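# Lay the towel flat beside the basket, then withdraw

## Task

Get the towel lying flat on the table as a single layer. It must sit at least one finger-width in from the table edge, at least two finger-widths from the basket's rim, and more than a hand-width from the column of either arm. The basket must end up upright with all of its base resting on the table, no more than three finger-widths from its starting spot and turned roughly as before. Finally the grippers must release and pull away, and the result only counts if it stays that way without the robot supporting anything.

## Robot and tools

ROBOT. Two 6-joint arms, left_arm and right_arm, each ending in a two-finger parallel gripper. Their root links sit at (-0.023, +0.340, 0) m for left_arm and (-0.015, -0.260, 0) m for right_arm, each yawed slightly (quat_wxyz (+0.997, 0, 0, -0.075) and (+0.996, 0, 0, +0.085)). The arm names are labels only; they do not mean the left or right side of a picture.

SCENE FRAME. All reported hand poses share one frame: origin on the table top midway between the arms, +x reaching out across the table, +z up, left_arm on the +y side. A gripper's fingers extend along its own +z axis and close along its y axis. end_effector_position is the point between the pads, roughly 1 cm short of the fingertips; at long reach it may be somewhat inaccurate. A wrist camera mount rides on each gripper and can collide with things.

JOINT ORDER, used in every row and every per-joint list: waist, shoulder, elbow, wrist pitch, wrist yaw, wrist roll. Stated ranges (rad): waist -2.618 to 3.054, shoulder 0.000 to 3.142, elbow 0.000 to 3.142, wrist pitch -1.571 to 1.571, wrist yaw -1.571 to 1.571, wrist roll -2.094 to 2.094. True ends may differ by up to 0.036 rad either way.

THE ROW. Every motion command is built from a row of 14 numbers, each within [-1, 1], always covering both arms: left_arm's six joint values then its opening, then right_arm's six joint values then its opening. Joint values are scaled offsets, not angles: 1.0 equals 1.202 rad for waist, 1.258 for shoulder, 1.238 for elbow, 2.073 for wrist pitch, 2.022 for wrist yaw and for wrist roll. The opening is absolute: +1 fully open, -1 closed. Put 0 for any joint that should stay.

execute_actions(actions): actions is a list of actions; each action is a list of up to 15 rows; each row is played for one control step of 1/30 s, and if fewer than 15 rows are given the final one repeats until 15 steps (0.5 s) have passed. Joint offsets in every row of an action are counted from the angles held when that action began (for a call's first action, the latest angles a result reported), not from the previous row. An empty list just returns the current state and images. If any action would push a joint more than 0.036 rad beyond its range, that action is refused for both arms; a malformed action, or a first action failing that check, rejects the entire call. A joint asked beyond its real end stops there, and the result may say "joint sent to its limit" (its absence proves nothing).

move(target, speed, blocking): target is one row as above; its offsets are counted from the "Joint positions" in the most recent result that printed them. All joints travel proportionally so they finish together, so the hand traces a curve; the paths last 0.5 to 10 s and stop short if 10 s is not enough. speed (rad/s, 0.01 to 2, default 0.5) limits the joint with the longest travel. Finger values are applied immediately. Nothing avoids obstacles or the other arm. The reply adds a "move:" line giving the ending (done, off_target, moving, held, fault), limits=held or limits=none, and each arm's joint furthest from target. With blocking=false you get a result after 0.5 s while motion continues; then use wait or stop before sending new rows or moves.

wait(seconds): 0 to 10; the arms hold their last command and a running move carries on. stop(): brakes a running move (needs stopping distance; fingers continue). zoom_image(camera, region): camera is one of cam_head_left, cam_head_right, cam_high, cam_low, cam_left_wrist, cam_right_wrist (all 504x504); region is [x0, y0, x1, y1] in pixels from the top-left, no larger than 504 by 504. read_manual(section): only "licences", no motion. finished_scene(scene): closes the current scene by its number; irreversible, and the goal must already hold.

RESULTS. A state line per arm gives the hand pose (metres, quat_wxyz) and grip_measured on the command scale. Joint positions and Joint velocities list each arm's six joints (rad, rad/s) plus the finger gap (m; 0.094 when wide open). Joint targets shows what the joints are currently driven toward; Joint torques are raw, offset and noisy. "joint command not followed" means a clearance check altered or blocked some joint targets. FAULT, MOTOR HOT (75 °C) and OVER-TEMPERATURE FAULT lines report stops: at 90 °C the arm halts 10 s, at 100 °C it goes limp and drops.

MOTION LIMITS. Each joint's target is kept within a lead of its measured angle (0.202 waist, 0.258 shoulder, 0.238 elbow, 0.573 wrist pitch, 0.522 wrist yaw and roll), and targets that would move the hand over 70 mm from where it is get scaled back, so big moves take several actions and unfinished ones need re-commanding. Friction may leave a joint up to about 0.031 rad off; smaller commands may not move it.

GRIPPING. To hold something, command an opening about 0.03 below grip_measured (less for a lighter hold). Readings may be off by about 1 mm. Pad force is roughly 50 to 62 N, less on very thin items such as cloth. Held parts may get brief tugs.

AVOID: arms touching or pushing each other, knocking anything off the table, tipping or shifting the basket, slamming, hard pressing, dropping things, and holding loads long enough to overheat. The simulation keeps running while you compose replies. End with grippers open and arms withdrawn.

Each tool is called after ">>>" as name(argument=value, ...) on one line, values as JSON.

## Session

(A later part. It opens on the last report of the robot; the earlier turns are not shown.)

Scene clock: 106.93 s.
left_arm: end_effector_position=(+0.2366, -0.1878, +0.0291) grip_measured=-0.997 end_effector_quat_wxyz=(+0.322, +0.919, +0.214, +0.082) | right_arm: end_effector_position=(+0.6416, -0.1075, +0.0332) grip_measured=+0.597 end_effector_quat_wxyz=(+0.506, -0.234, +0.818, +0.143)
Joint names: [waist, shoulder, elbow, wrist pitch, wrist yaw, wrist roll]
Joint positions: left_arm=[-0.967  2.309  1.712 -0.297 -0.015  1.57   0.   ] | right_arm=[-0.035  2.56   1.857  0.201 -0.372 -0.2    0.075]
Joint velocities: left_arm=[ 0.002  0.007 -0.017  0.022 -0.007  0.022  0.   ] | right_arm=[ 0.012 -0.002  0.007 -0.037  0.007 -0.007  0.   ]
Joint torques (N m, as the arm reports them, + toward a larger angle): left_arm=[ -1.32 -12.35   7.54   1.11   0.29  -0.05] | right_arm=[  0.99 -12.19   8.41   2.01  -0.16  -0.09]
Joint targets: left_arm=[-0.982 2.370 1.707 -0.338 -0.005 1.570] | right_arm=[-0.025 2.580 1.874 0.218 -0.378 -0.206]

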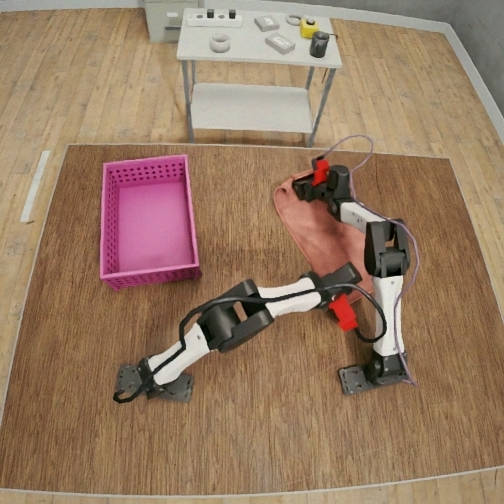

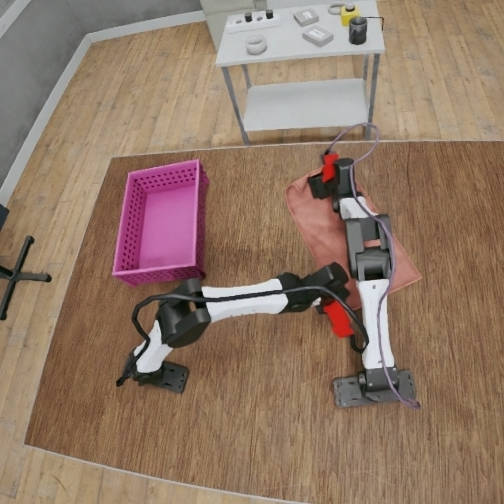

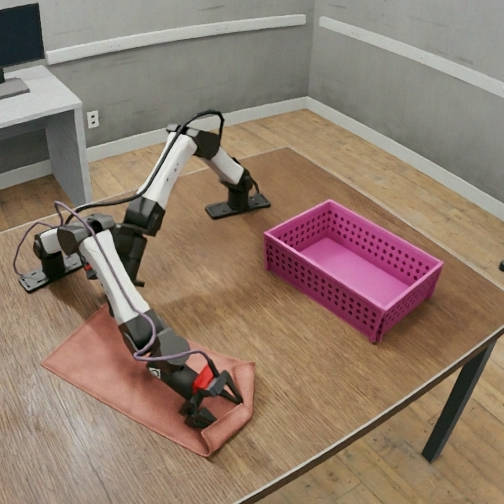

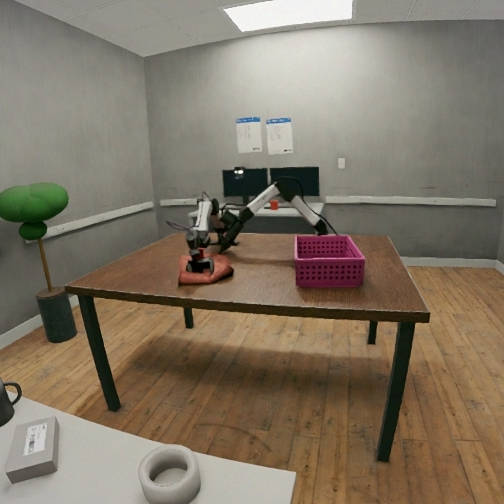

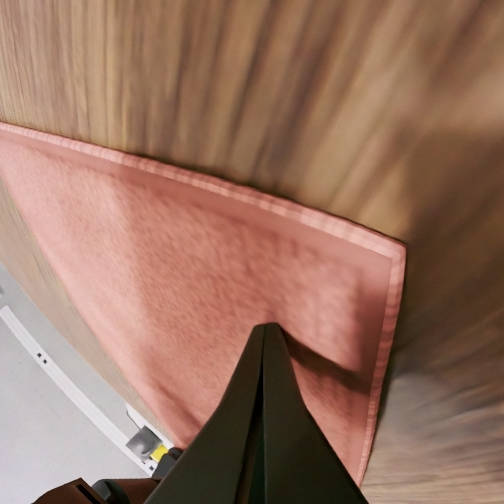

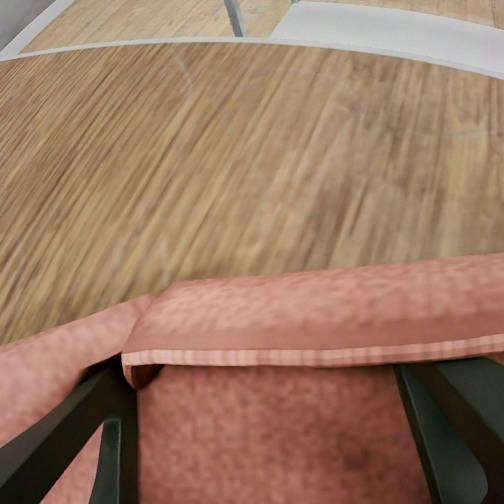

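>>> execute_actions(actions=[[[-0.012,0.049,-0.004,-0.02,0.005,0,-1,0.009,0.017,0.017,0.008,-0.003,-0.003,0.6],[-0.012,0.049,-0.004,-0.02,0.005,0,-1,0.009,0.019,0.021,0.009,-0.003,-0.003,0.6],[-0.012,0.049,-0.004,-0.02,0.005,0,-1,0.009,0.022,0.025,0.009,-0.003,-0.003,0.6],[-0.012,0.049,-0.004,-0.02,0.005,0,-1,0.01,0.024,0.029,0.01,-0.003,-0.003,0.6],[-0.012,0.049,-0.004,-0.02,0.005,0,-1,0.01,0.027,0.033,0.01,-0.003,-0.003,0.6],[-0.012,0.049,-0.004,-0.02,0.005,0,-1,0.01,0.029,0.037,0.01,-0.003,-0.003,0.6],[-0.012,0.049,-0.004,-0.02,0.005,0,-1,0.011,0.032,0.041,0.011,-0.003,-0.003,0.6],[-0.012,0.049,-0.004,-0.02,0.005,0,-1,0.011,0.034,0.045,0.011,-0.003,-0.003,0.6],[-0.012,0.049,-0.004,-0.02,0.005,0,-1,0.011,0.037,0.049,0.012,-0.003,-0.003,0.6],[-0.012,0.049,-0.004,-0.02,0.005,0,-1,0.012,0.039,0.053,0.012,-0.003,-0.003,0.6],[-0.012,0.049,-0.004,-0.02,0.005,0,-1,0.012,0.042,0.057,0.012,-0.003,-0.003,0.6],[-0.012,0.049,-0.004,-0.02,0.005,0,-1,0.012,0.044,0.061,0.013,-0.003,-0.003,0.6],[-0.012,0.049,-0.004,-0.02,0.005,0,-1,0.013,0.047,0.065,0.013,-0.003,-0.003,0.6],[-0.012,0.049,-0.004,-0.02,0.005,0,-1,0.013,0.049,0.069,0.014,-0.003,-0.003,0.6],[-0.012,0.049,-0.004,-0.02,0.005,0,-1,0.013,0.052,0.073,0.014,-0.003,-0.003,0.6]],
[[-0.012,0.049,-0.004,-0.02,0.005,0,-1,0.01,0.022,0.024,0.009,-0.003,-0.003,0.6],[-0.012,0.049,-0.004,-0.02,0.005,0,-1,0.01,0.024,0.028,0.009,-0.003,-0.003,0.6],[-0.012,0.049,-0.004,-0.02,0.005,0,-1,0.011,0.027,0.032,0.01,-0.003,-0.003,0.6],[-0.012,0.049,-0.004,-0.02,0.005,0,-1,0.011,0.029,0.036,0.01,-0.003,-0.003,0.6],[-0.012,0.049,-0.004,-0.02,0.005,0,-1,0.011,0.032,0.04,0.011,-0.003,-0.003,0.6],[-0.012,0.049,-0.004,-0.02,0.005,0,-1,0.012,0.034,0.044,0.011,-0.003,-0.003,0.6],[-0.012,0.049,-0.004,-0.02,0.005,0,-1,0.012,0.037,0.048,0.011,-0.003,-0.003,0.6],[-0.012,0.049,-0.004,-0.02,0.005,0,-1,0.012,0.039,0.052,0.012,-0.003,-0.003,0.6],[-0.012,0.049,-0.004,-0.02,0.005,0,-1,0.013,0.042,0.056,0.012,-0.003,-0.003,0.6],[-0.012,0.049,-0.004,-0.02,0.005,0,-1,0.013,0.044,0.06,0.013,-0.003,-0.003,0.6],[-0.012,0.049,-0.004,-0.02,0.005,0,-1,0.013,0.047,0.064,0.013,-0.003,-0.003,0.6],[-0.012,0.049,-0.004,-0.02,0.005,0,-1,0.014,0.049,0.068,0.013,-0.003,-0.003,0.6],[-0.012,0.049,-0.004,-0.02,0.005,0,-1,0.014,0.052,0.072,0.014,-0.003,-0.003,0.6],[-0.012,0.049,-0.004,-0.02,0.005,0,-1,0.014,0.054,0.076,0.014,-0.003,-0.003,0.6],[-0.012,0.049,-0.004,-0.02,0.005,0,-1,0.015,0.057,0.08,0.015,-0.003,-0.003,0.6]],
[[-0.012,0.049,-0.004,-0.02,0.005,0,-1,0.01,0.022,0.024,0.009,-0.003,-0.003,0.6],[-0.012,0.049,-0.004,-0.02,0.005,0,-1,0.01,0.024,0.028,0.009,-0.003,-0.003,0.6],[-0.012,0.049,-0.004,-0.02,0.005,0,-1,0.011,0.027,0.032,0.01,-0.003,-0.003,0.6],[-0.012,0.049,-0.004,-0.02,0.005,0,-1,0.011,0.029,0.036,0.01,-0.003,-0.003,0.6],[-0.012,0.049,-0.004,-0.02,0.005,0,-1,0.011,0.032,0.04,0.011,-0.003,-0.003,0.6],[-0.012,0.049,-0.004,-0.02,0.005,0,-1,0.012,0.034,0.044,0.011,-0.003,-0.003,0.6],[-0.012,0.049,-0.004,-0.02,0.005,0,-1,0.012,0.037,0.048,0.011,-0.003,-0.003,0.6],[-0.012,0.049,-0.004,-0.02,0.005,0,-1,0.012,0.039,0.052,0.012,-0.003,-0.003,0.6],[-0.012,0.049,-0.004,-0.02,0.005,0,-1,0.013,0.042,0.056,0.012,-0.003,-0.003,0.6],[-0.012,0.049,-0.004,-0.02,0.005,0,-1,0.013,0.044,0.06,0.013,-0.003,-0.003,0.6],[-0.012,0.049,-0.004,-0.02,0.005,0,-1,0.013,0.046,0.063,0.013,-0.003,-0.003,0.6],[-0.012,0.049,-0.004,-0.02,0.005,0,-1,0.014,0.048,0.066,0.013,-0.003,-0.003,0.6],[-0.012,0.049,-0.004,-0.02,0.005,0,-1,0.014,0.049,0.068,0.014,-0.003,-0.003,0.6],[-0.012,0.049,-0.004,-0.02,0.005,0,-1,0.014,0.05,0.07,0.014,-0.003,-0.003,0.6],[-0.012,0.049,-0.004,-0.02,0.005,0,-1,0.014,0.05,0.07,0.014,-0.003,-0.003,0.6]],
[[-0.012,0.049,-0.004,-0.02,0.005,0,-1,0.009,0.017,0.016,0.008,-0.003,-0.003,0.6]]])

Scene clock: 112.43 s.
left_arm: end_effector_position=(+0.2366, -0.1878, +0.0291) grip_measured=-0.997 end_effector_quat_wxyz=(+0.322, +0.919, +0.214, +0.082) | right_arm: end_effector_position=(+0.6617, -0.0977, +0.0398) grip_measured=+0.597 end_effector_quat_wxyz=(+0.530, -0.241, +0.800, +0.144)
Joint names: [waist, shoulder, elbow, wrist pitch, wrist yaw, wrist roll]
Joint positions: left_arm=[-0.967  2.309  1.712 -0.297 -0.015  1.57   0.   ] | right_arm=[-0.026  2.637  1.983  0.214 -0.379 -0.2    0.075]
Joint velocities: left_arm=[-0.007  0.007 -0.007  0.022  0.051  0.007  0.001] | right_arm=[-0.012 -0.007  0.007  0.007 -0.022  0.066 -0.   ]
Joint torques (N m, as the arm reports them, + toward a larger angle): left_arm=[ -1.22 -12.36   7.61   1.1    0.29  -0.07] | right_arm=[  1.05 -12.56   8.77   2.05  -0.14  -0.1 ]
Joint targets: left_arm=[-0.982 2.370 1.707 -0.338 -0.005 1.570] | right_arm=[-0.015 2.659 2.002 0.231 -0.383 -0.206]
joint command not followed: on one or more control steps a check withheld the commanded joint targets of the right arm, and it was not sent them on those steps.
cause: the commanded joint targets would bring a part of the robot too close to another arm (this arm's forearm (the part past the elbow) and the other arm's wrist (the part past the wrist pitch)); next, command targets that bring no part of the robot closer to that arm.

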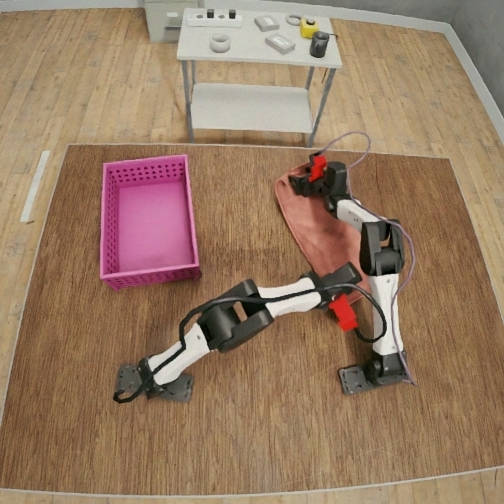

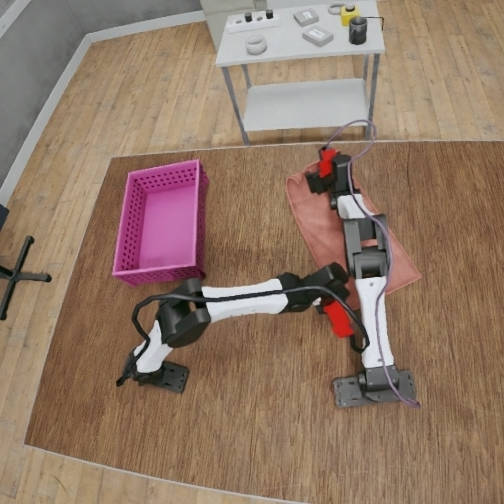

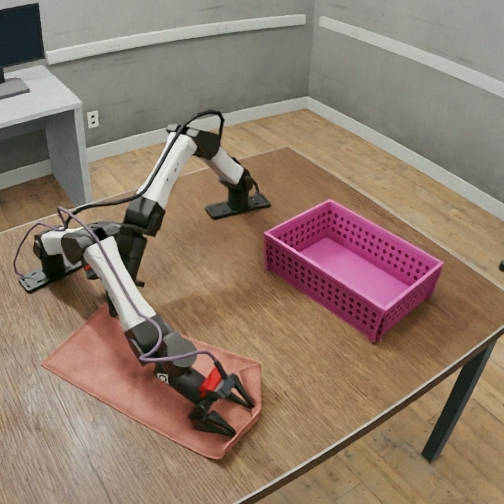

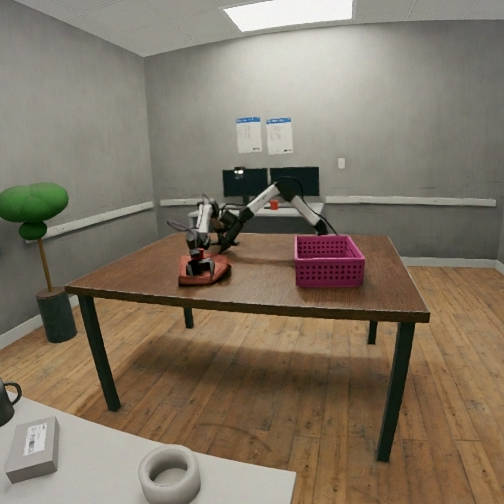

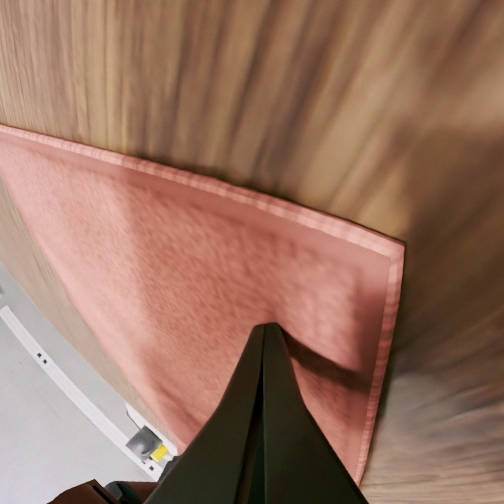

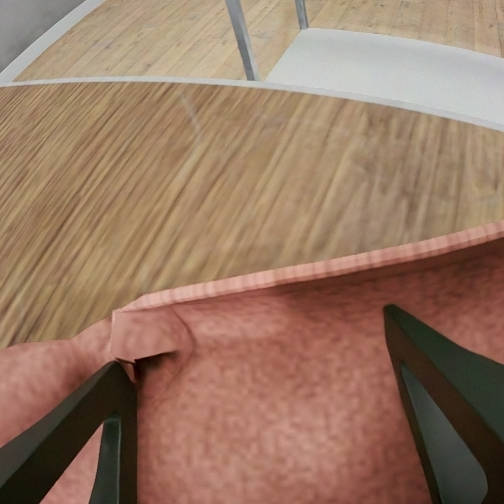

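>>> zoom_image(camera="cam_high", region=[150, 340, 300, 480])

Region (150, 340, 300, 480) of cam_high's 504x504 image, scaled by 3.360, with more detail than that image has; it fills the top 470 rows of this view, and the rest is white.

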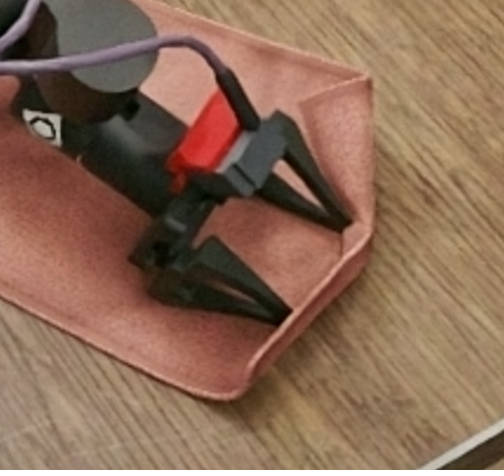

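>>> execute_actions(actions=[[[-0.012,0.049,-0.004,-0.02,0.005,0,-1,0.005,0.01,0.008,0.008,-0.003,-0.003,0.6],[-0.012,0.049,-0.004,-0.02,0.005,0,-1,0.005,0.003,0,0.008,-0.003,-0.003,0.6],[-0.012,0.049,-0.004,-0.02,0.005,0,-1,0.005,-0.004,-0.008,0.008,-0.003,-0.003,0.6],[-0.012,0.049,-0.004,-0.02,0.005,0,-1,0.005,-0.01,-0.015,0.008,-0.003,-0.003,0.6],[-0.012,0.049,-0.004,-0.02,0.005,0,-1,0.005,-0.014,-0.021,0.008,-0.003,-0.003,0.6],[-0.012,0.049,-0.004,-0.02,0.005,0,-1,0.005,-0.018,-0.027,0.008,-0.003,-0.003,0.6],[-0.012,0.049,-0.004,-0.02,0.005,0,-1,0.005,-0.022,-0.033,0.008,-0.003,-0.003,0.6],[-0.012,0.049,-0.004,-0.02,0.005,0,-1,0.005,-0.026,-0.039,0.008,-0.003,-0.003,0.6],[-0.012,0.049,-0.004,-0.02,0.005,0,-1,0.005,-0.03,-0.045,0.008,-0.003,-0.003,0.6],[-0.012,0.049,-0.004,-0.02,0.005,0,-1,0.005,-0.034,-0.051,0.008,-0.003,-0.003,0.6],[-0.012,0.049,-0.004,-0.02,0.005,0,-1,0.005,-0.038,-0.057,0.008,-0.003,-0.003,0.6],[-0.012,0.049,-0.004,-0.02,0.005,0,-1,0.005,-0.042,-0.063,0.008,-0.003,-0.003,0.6],[-0.012,0.049,-0.004,-0.02,0.005,0,-1,0.005,-0.046,-0.069,0.008,-0.003,-0.003,0.6],[-0.012,0.049,-0.004,-0.02,0.005,0,-1,0.005,-0.049,-0.074,0.008,-0.003,-0.003,0.6],[-0.012,0.049,-0.004,-0.02,0.005,0,-1,0.005,-0.052,-0.078,0.008,-0.003,-0.003,0.6]],
[[-0.012,0.049,-0.004,-0.02,0.005,0,-1,0.005,-0.018,-0.026,0.008,-0.003,-0.003,0.6]]])

Scene clock: 114.97 s.
left_arm: end_effector_position=(+0.2366, -0.1878, +0.0291) grip_measured=-0.997 end_effector_quat_wxyz=(+0.322, +0.919, +0.214, +0.082) | right_arm: end_effector_position=(+0.6489, -0.0993, +0.0404) grip_measured=+0.597 end_effector_quat_wxyz=(+0.520, -0.241, +0.807, +0.146)
Joint names: [waist, shoulder, elbow, wrist pitch, wrist yaw, wrist roll]
Joint positions: left_arm=[-0.967  2.309  1.712 -0.297 -0.015  1.57   0.   ] | right_arm=[-0.026  2.583  1.899  0.218 -0.38  -0.2    0.075]
Joint velocities: left_arm=[-0.002  0.002  0.007  0.007 -0.022 -0.007 -0.   ] | right_arm=[-0.002  0.012  0.012  0.007 -0.022  0.081  0.   ]
Joint torques (N m, as the arm reports them, + toward a larger angle): left_arm=[ -1.3  -12.37   7.58   1.07   0.3   -0.06] | right_arm=[  0.66 -14.68   5.87   2.03  -0.15  -0.09]
Joint targets: left_arm=[-0.982 2.370 1.707 -0.338 -0.005 1.570] | right_arm=[-0.020 2.569 1.881 0.234 -0.386 -0.206]

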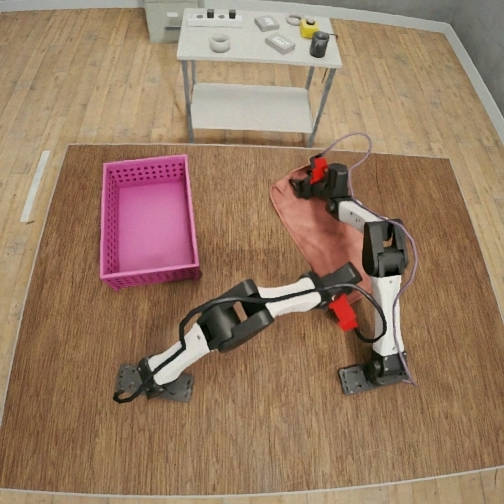

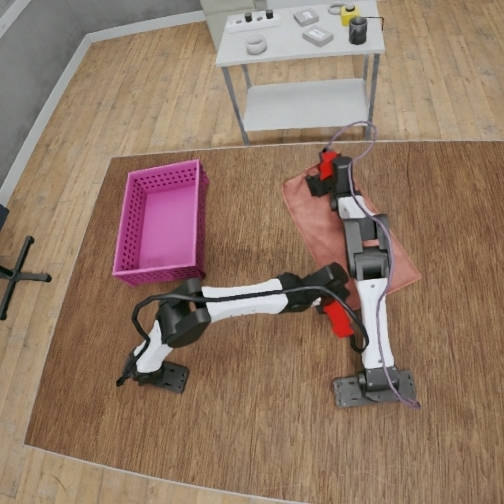

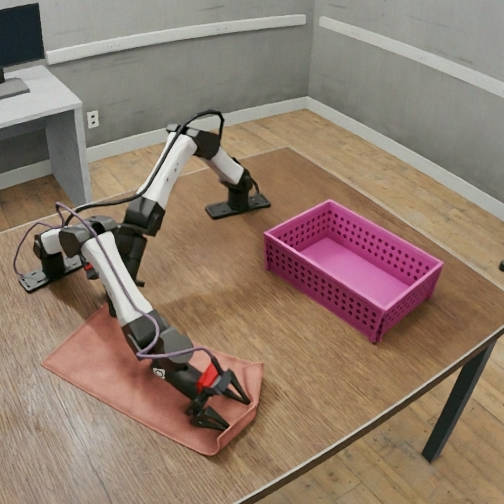

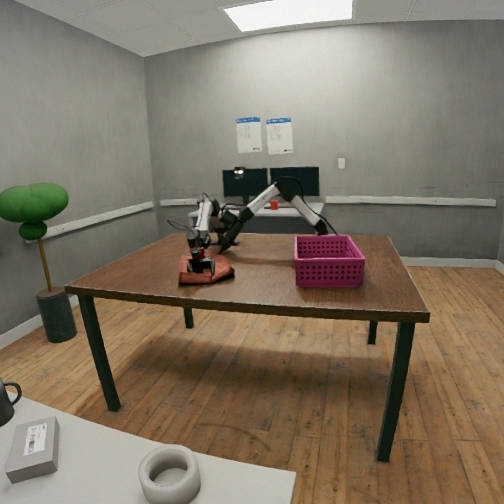

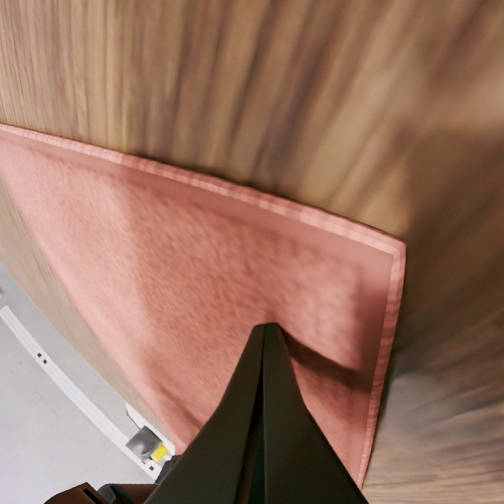

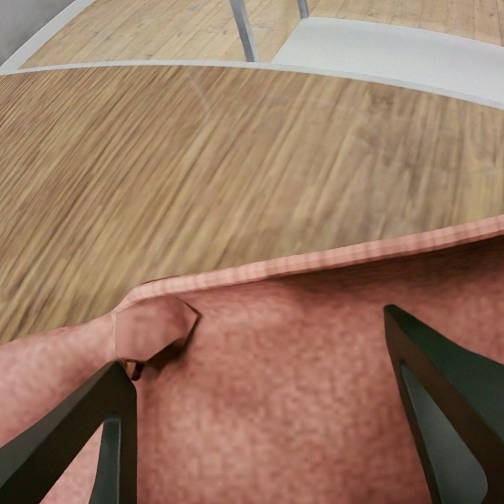

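>>> execute_actions(actions=[[[-0.012,0.049,-0.004,-0.02,0.005,0,-1,0.005,-0.004,-0.007,0.01,-0.003,-0.003,0.6],[-0.012,0.049,-0.004,-0.02,0.005,0,-1,0.005,0.003,0,0.012,-0.003,-0.003,0.6],[-0.012,0.049,-0.004,-0.02,0.005,0,-1,0.005,0.01,0.008,0.014,-0.003,-0.003,0.6],[-0.012,0.049,-0.004,-0.02,0.005,0,-1,0.005,0.015,0.015,0.016,-0.003,-0.003,0.6],[-0.012,0.049,-0.004,-0.02,0.005,0,-1,0.005,0.019,0.021,0.018,-0.003,-0.003,0.6],[-0.012,0.049,-0.004,-0.02,0.005,0,-1,0.005,0.023,0.027,0.02,-0.003,-0.003,0.6],[-0.012,0.049,-0.004,-0.02,0.005,0,-1,0.005,0.027,0.033,0.022,-0.003,-0.003,0.6],[-0.012,0.049,-0.004,-0.02,0.005,0,-1,0.005,0.031,0.039,0.024,-0.003,-0.003,0.6],[-0.012,0.049,-0.004,-0.02,0.005,0,-1,0.005,0.035,0.045,0.026,-0.003,-0.003,0.6],[-0.012,0.049,-0.004,-0.02,0.005,0,-1,0.005,0.039,0.051,0.028,-0.003,-0.003,0.6],[-0.012,0.049,-0.004,-0.02,0.005,0,-1,0.005,0.043,0.057,0.03,-0.003,-0.003,0.6],[-0.012,0.049,-0.004,-0.02,0.005,0,-1,0.005,0.047,0.063,0.032,-0.003,-0.003,0.6],[-0.012,0.049,-0.004,-0.02,0.005,0,-1,0.005,0.051,0.069,0.034,-0.003,-0.003,0.6],[-0.012,0.049,-0.004,-0.02,0.005,0,-1,0.005,0.054,0.075,0.036,-0.003,-0.003,0.6],[-0.012,0.049,-0.004,-0.02,0.005,0,-1,0.005,0.056,0.08,0.038,-0.003,-0.003,0.6]],
[[-0.012,0.049,-0.004,-0.02,0.005,0,-1,0.005,0.018,0.028,0.016,-0.003,-0.003,0.6],[-0.012,0.049,-0.004,-0.02,0.005,0,-1,0.005,0.018,0.03,0.021,-0.003,-0.003,0.6],[-0.012,0.049,-0.004,-0.02,0.005,0,-1,0.005,0.018,0.032,0.026,-0.003,-0.003,0.6],[-0.012,0.049,-0.004,-0.02,0.005,0,-1,0.005,0.018,0.034,0.031,-0.003,-0.003,0.6],[-0.012,0.049,-0.004,-0.02,0.005,0,-1,0.005,0.018,0.036,0.036,-0.003,-0.003,0.6],[-0.012,0.049,-0.004,-0.02,0.005,0,-1,0.005,0.018,0.038,0.041,-0.003,-0.003,0.6],[-0.012,0.049,-0.004,-0.02,0.005,0,-1,0.005,0.018,0.04,0.046,-0.003,-0.003,0.6],[-0.012,0.049,-0.004,-0.02,0.005,0,-1,0.005,0.018,0.04,0.051,-0.003,-0.003,0.6],[-0.012,0.049,-0.004,-0.02,0.005,0,-1,0.005,0.018,0.04,0.056,-0.003,-0.003,0.6],[-0.012,0.049,-0.004,-0.02,0.005,0,-1,0.005,0.018,0.04,0.06,-0.003,-0.003,0.6],[-0.012,0.049,-0.004,-0.02,0.005,0,-1,0.005,0.018,0.04,0.064,-0.003,-0.003,0.6],[-0.012,0.049,-0.004,-0.02,0.005,0,-1,0.005,0.018,0.04,0.067,-0.003,-0.003,0.6],[-0.012,0.049,-0.004,-0.02,0.005,0,-1,0.005,0.018,0.04,0.07,-0.003,-0.003,0.6]],
[[-0.012,0.049,-0.004,-0.02,0.005,0,-1,0.005,0.012,0.014,0.009,-0.003,-0.003,0.6]]])

Scene clock: 118.67 s.
left_arm: end_effector_position=(+0.2366, -0.1878, +0.0291) grip_measured=-0.997 end_effector_quat_wxyz=(+0.322, +0.919, +0.214, +0.082) | right_arm: end_effector_position=(+0.6776, -0.0948, +0.0826) grip_measured=+0.597 end_effector_quat_wxyz=(+0.601, -0.247, +0.748, +0.134)
Joint names: [waist, shoulder, elbow, wrist pitch, wrist yaw, wrist roll]
Joint positions: left_arm=[-0.967  2.309  1.712 -0.297 -0.015  1.57   0.   ] | right_arm=[-0.026  2.639  2.003  0.371 -0.382 -0.2    0.075]
Joint velocities: left_arm=[ 0.012  0.002 -0.017  0.022 -0.007 -0.022  0.002] | right_arm=[-0.012 -0.017 -0.007 -0.007  0.037 -0.007  0.   ]
Joint torques (N m, as the arm reports them, + toward a larger angle): left_arm=[ -1.37 -12.37   7.46   1.12   0.29  -0.08] | right_arm=[  0.64 -13.1    8.67   2.11  -0.12  -0.09]
Joint targets: left_arm=[-0.982 2.370 1.707 -0.338 -0.005 1.570] | right_arm=[-0.020 2.654 2.021 0.386 -0.388 -0.206]

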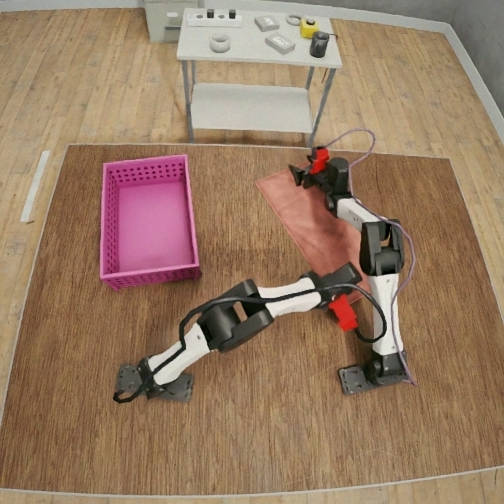

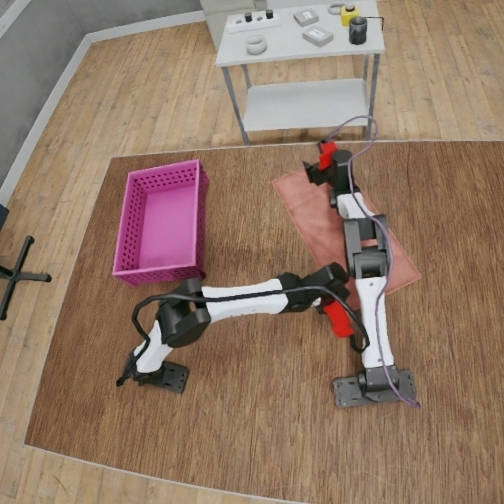

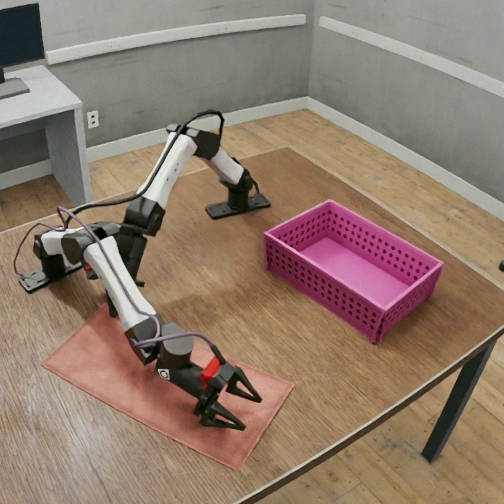

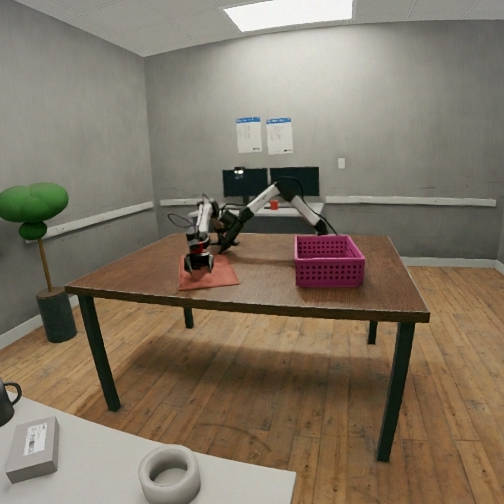

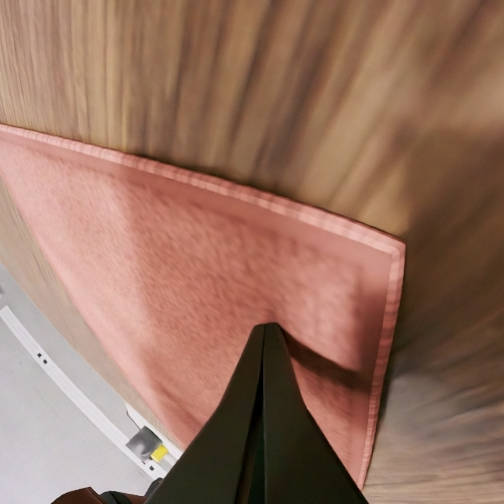

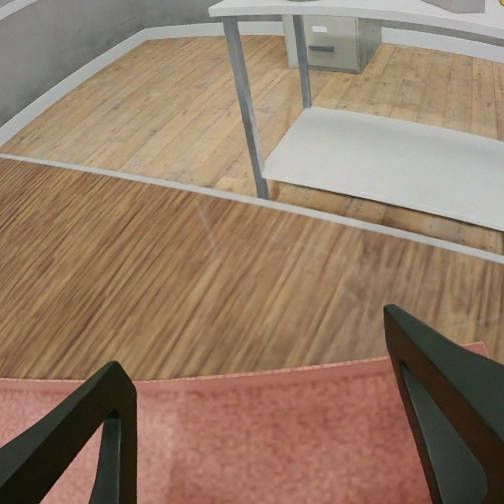

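>>> execute_actions(actions=[[[-0.01,0.04,0,-0.015,0,0,-1,0,0.005,0.014,0.007,0,0,0.6],[-0.008,0.03,0,-0.01,0,0,-1,-0.005,-0.003,0.014,0.007,0,0,0.6],[-0.006,0.02,0,-0.005,0,0,-1,-0.01,-0.01,0.014,0.007,0,0,0.6],[-0.004,0.01,0,0,0,0,-1,-0.015,-0.017,0.014,0.007,0,0,0.6],[-0.002,0,0,0,0,0,-1,-0.02,-0.024,0.014,0.007,0,0,0.6],[0,-0.008,0,0,0,0,-1,-0.026,-0.032,0.014,0.007,0,0,0.6],[0,-0.015,0,0,0,0,-1,-0.032,-0.04,0.014,0.007,0,0,0.6],[0,-0.021,0,0,0,0,-1,-0.038,-0.048,0.014,0.007,0,0,0.6],[0,-0.027,0,0,0,0,-1,-0.044,-0.056,0.014,0.007,0,0,0.6],[0,-0.033,0,0,0,0,-1,-0.05,-0.064,0.014,0.007,0,0,0.6],[0,-0.039,0,0,0,0,-1,-0.056,-0.072,0.014,0.007,0,0,0.6],[0,-0.045,0,0,0,0,-1,-0.062,-0.08,0.014,0.007,0,0,0.6],[0,-0.051,0,0,0,0,-1,-0.068,-0.088,0.014,0.007,0,0,0.6],[0,-0.057,0,0,0,0,-1,-0.074,-0.096,0.014,0.007,0,0,0.6],[0,-0.063,0,0,0,0,-1,-0.08,-0.104,0.014,0.007,0,0,0.6]]])

>>> move(target=[0.314,-0.84,-0.559,-0.426,0,0,-1, -0.4,-1.0,-0.7,-0.55,0.18,0.1,0.6], speed=0.7)

Scene clock: 121.63 s.
left_arm: end_effector_position=(+0.2376, -0.1900, +0.0458) grip_measured=-0.997 end_effector_quat_wxyz=(+0.336, +0.914, +0.213, +0.085) | right_arm: end_effector_position=(+0.6878, -0.1479, +0.1511) grip_measured=+0.597 end_effector_quat_wxyz=(+0.643, -0.222, +0.726, +0.103)
Joint names: [waist, shoulder, elbow, wrist pitch, wrist yaw, wrist roll]
Joint positions: left_arm=[-0.967  2.28   1.712 -0.296 -0.015  1.57   0.   ] | right_arm=[-0.102  2.54   2.003  0.372 -0.382 -0.2    0.075]
Joint velocities: left_arm=[ 0.012 -0.354 -0.012 -0.007  0.007  0.081  0.   ] | right_arm=[-0.256 -0.379 -0.012  0.022  0.022  0.007 -0.001]
Joint torques (N m, as the arm reports them, + toward a larger angle): left_arm=[ -0.24 -20.14   8.11   1.51   0.13  -0.07] | right_arm=[ -0.2  -14.37   8.94   2.11  -0.03  -0.01]
Joint targets: left_arm=[-0.967 2.229 1.712 -0.297 -0.015 1.570] | right_arm=[-0.122 2.508 2.021 0.385 -0.382 -0.200]
joint command not followed: on one or more control steps a check withheld the commanded joint targets of the left arm, and it was not sent them on those steps.
cause: the commanded joint targets would bring a part of the robot too close to another arm (this arm's wrist (the part past the wrist pitch) and the other arm's forearm (the part past the elbow)); next, command targets that bring no part of the robot closer to that arm.

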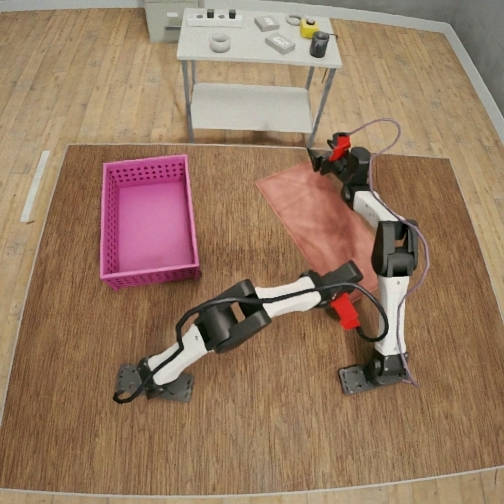

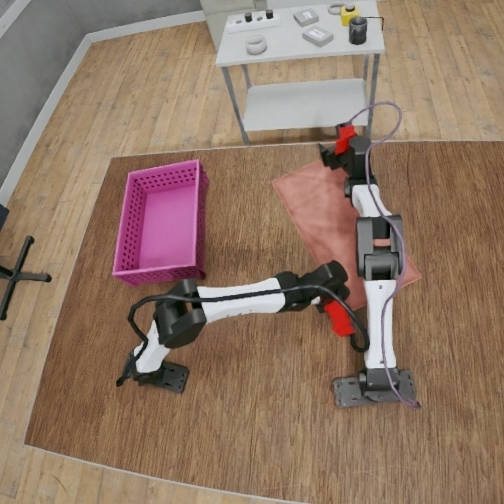

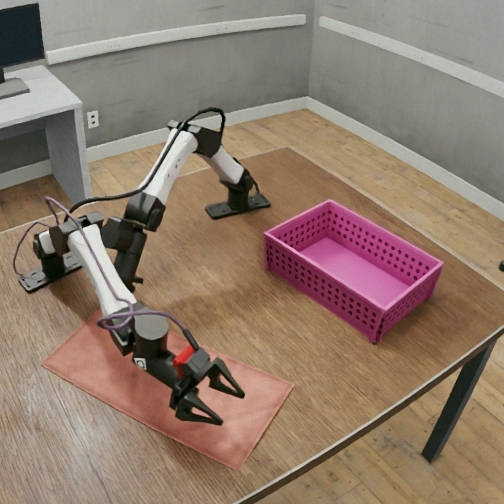

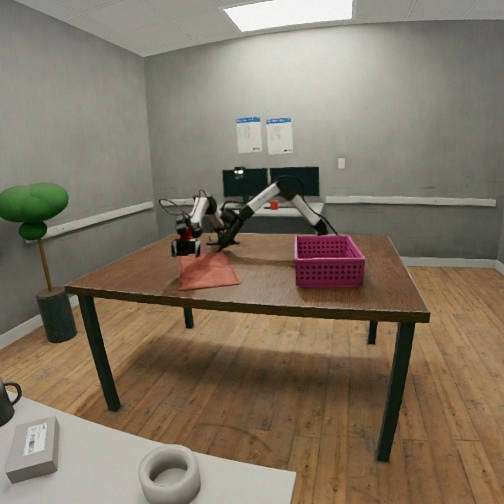

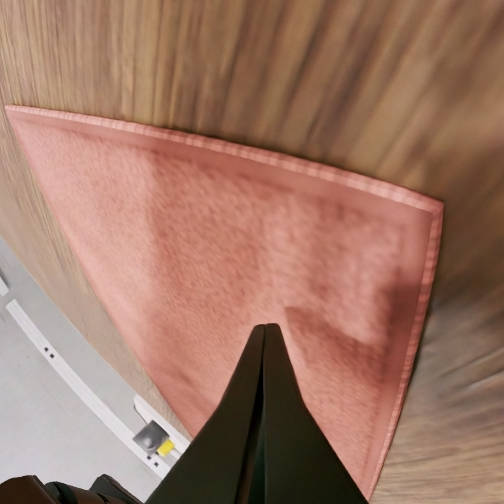

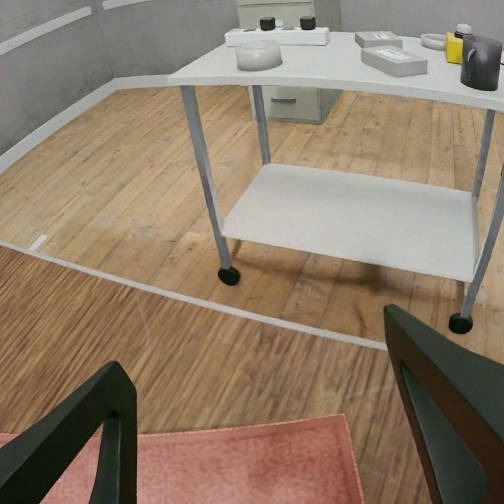

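Scene clock: 124.17 s.
left_arm: end_effector_position=(+0.1537, +0.1784, +0.1350) grip_measured=-0.997 end_effector_quat_wxyz=(+0.098, +0.911, +0.397, +0.051) | right_arm: end_effector_position=(+0.3104, -0.3944, +0.2018) grip_measured=+0.597 end_effector_quat_wxyz=(+0.329, +0.182, +0.925, -0.056)
Joint names: [waist, shoulder, elbow, wrist pitch, wrist yaw, wrist roll]
Joint positions: left_arm=[-0.6    1.236  1.044 -1.157 -0.015  1.57   0.   ] | right_arm=[-0.574  1.291  1.154 -0.754 -0.026 -0.007  0.075]
Joint velocities: left_arm=[-0.002 -0.012 -0.012 -0.051 -0.066 -0.007 -0.   ] | right_arm=[ 0.002  0.017 -0.002 -0.007 -0.007 -0.037 -0.   ]
Joint torques (N m, as the arm reports them, + toward a larger angle): left_arm=[ 0.65 -6.13  5.73  0.48  0.18 -0.03] | right_arm=[-0.52 -4.64  6.09  1.42  0.1   0.1 ]
Joint targets: left_arm=[-0.590 1.223 1.020 -1.179 -0.015 1.570] | right_arm=[-0.583 1.282 1.137 -0.768 -0.018 0.002]
move: off_target (left_arm); limits=none; left_arm: farthest joint: the elbow, 0.024 radians from its target (0.692 radians at the start); right_arm: farthest joint: the elbow, 0.018 radians from its target (0.867 radians at the start)

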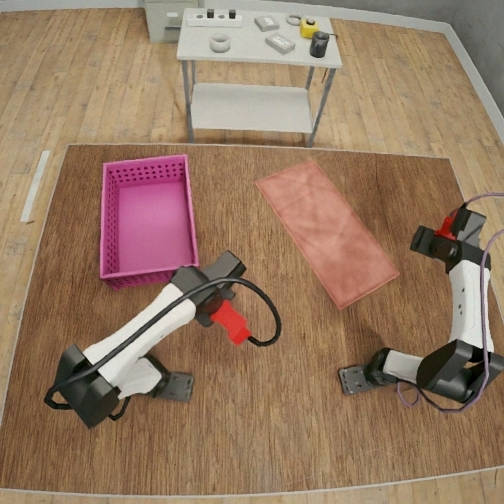

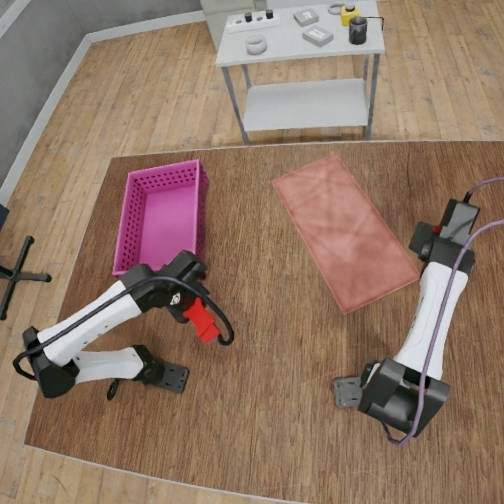

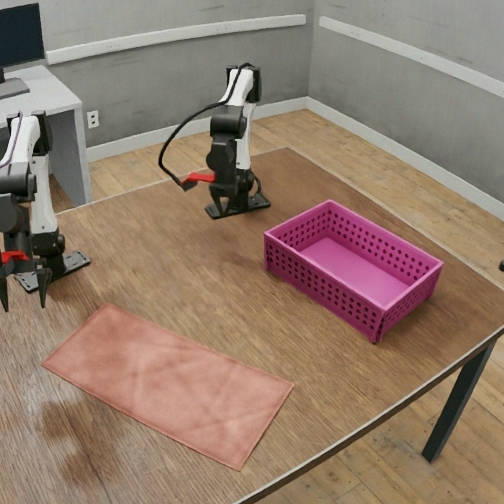

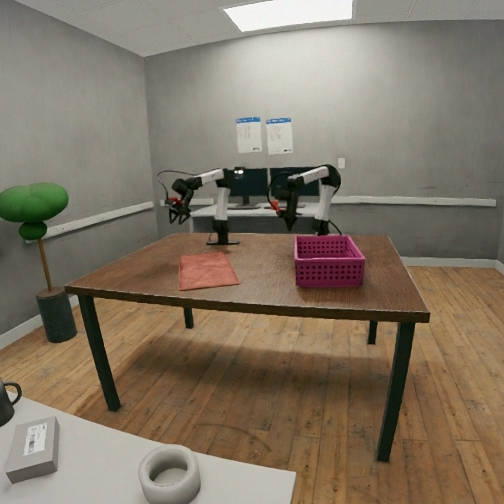

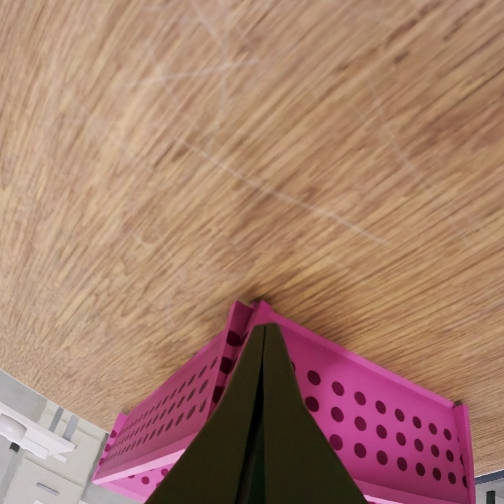

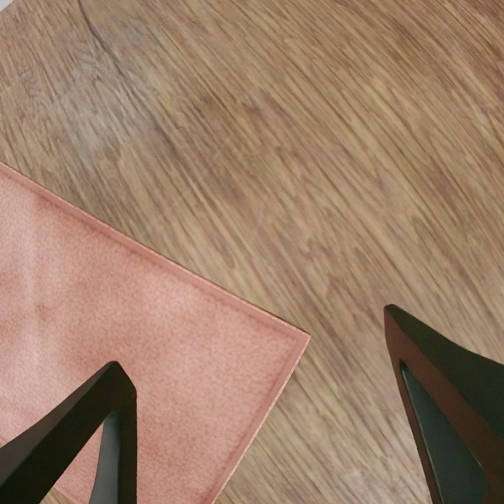

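>>> zoom_image(camera="cam_head_left", region=[230, 130, 430, 410])

>>> zoom_image(camera="cam_high", region=[0, 230, 340, 504])

Region (230, 130, 430, 410) of cam_head_left's 504x504 image, scaled by 1.800, with more detail than that image has; it fills the left 360 columns of this view, and the rest is white.

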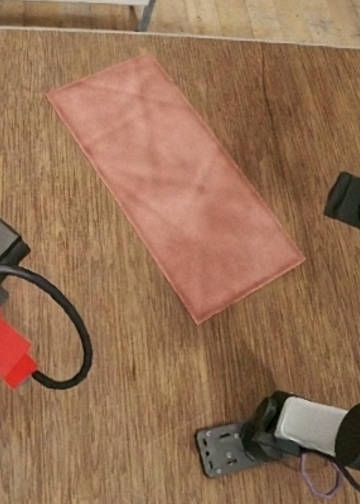

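Region (0, 230, 340, 504) of cam_high's 504x504 image, scaled by 1.482, with more detail than that image has; it fills the top 406 rows of this view, and the rest is white.

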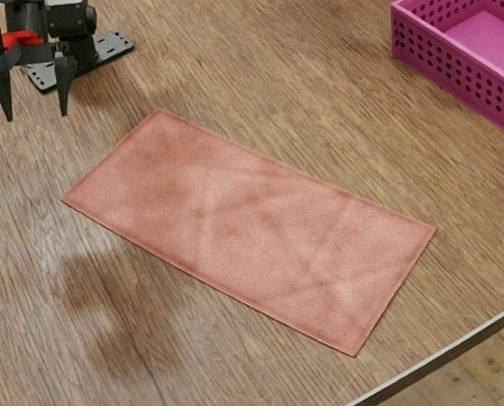

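>>> move(target=[-0.25,-0.4,-0.28,0.1,0,0,-1, 0,-0.55,-0.42,-0.08,0,0,0.6], speed=0.7)

Scene clock: 126.87 s.
left_arm: end_effector_position=(+0.0846, +0.1613, +0.1406) grip_measured=-0.997 end_effector_quat_wxyz=(+0.274, +0.924, +0.253, +0.082) | right_arm: end_effector_position=(+0.1746, -0.3363, +0.1456) grip_measured=+0.597 end_effector_quat_wxyz=(+0.336, +0.181, +0.922, -0.058)
Joint names: [waist, shoulder, elbow, wrist pitch, wrist yaw, wrist roll]
Joint positions: left_arm=[-0.89   0.751  0.721 -0.961 -0.015  1.57   0.   ] | right_arm=[-0.574  0.616  0.65  -0.909 -0.026 -0.007  0.075]
Joint velocities: left_arm=[ 0.002  0.022 -0.002 -0.022 -0.022  0.037 -0.001] | right_arm=[ 0.002 -0.007 -0.002 -0.007 -0.051  0.022  0.   ]
Joint torques (N m, as the arm reports them, + toward a larger angle): left_arm=[-1.   -2.31  6.11  1.42  0.17 -0.04] | right_arm=[ 0.17 -0.16  6.02  1.47  0.02 -0.01]
Joint targets: left_arm=[-0.901 0.733 0.697 -0.949 -0.015 1.570] | right_arm=[-0.574 0.599 0.634 -0.920 -0.026 -0.008]
move: off_target (left_arm); limits=none; left_arm: farthest joint: the elbow, 0.024 radians from its target (0.346 radians at the start); right_arm: farthest joint: the shoulder, 0.017 radians from its target (0.692 radians at the start)

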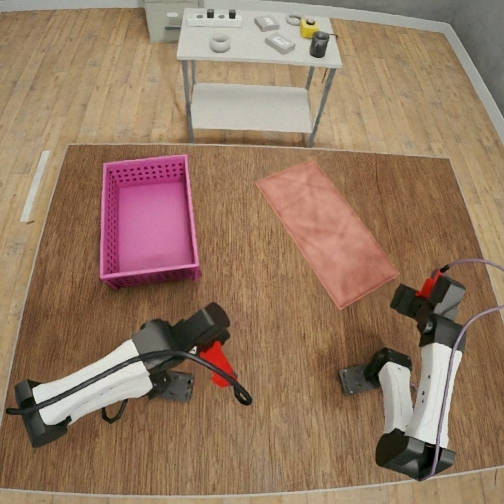

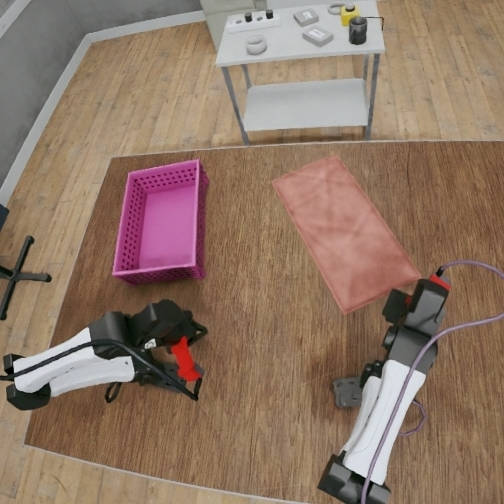

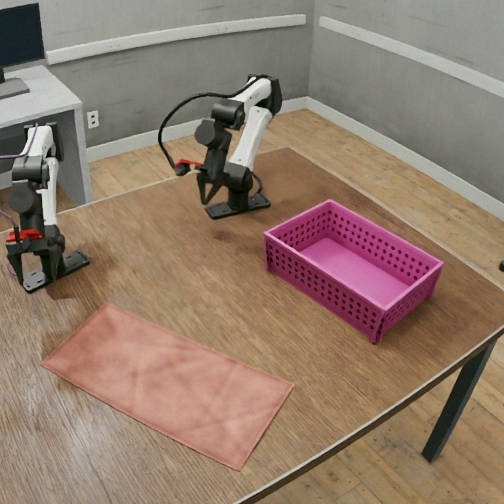

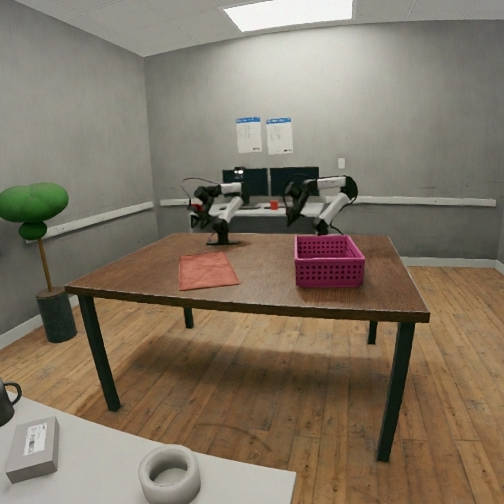

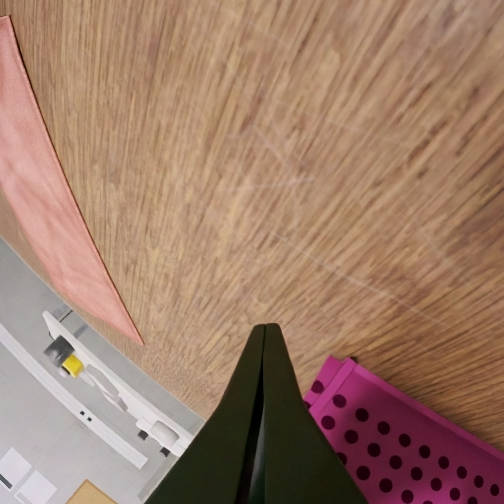

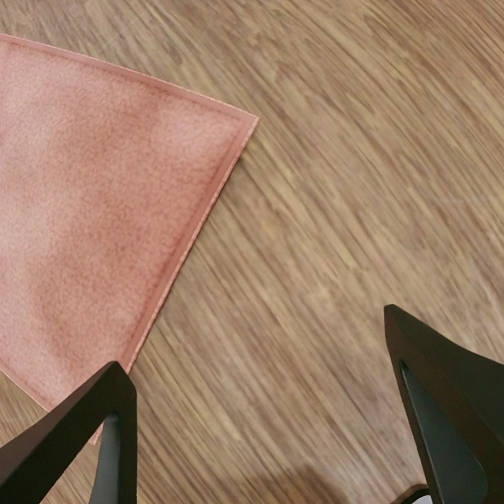

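>>> finished_scene(scene=2)

The scene is finished: the task was done.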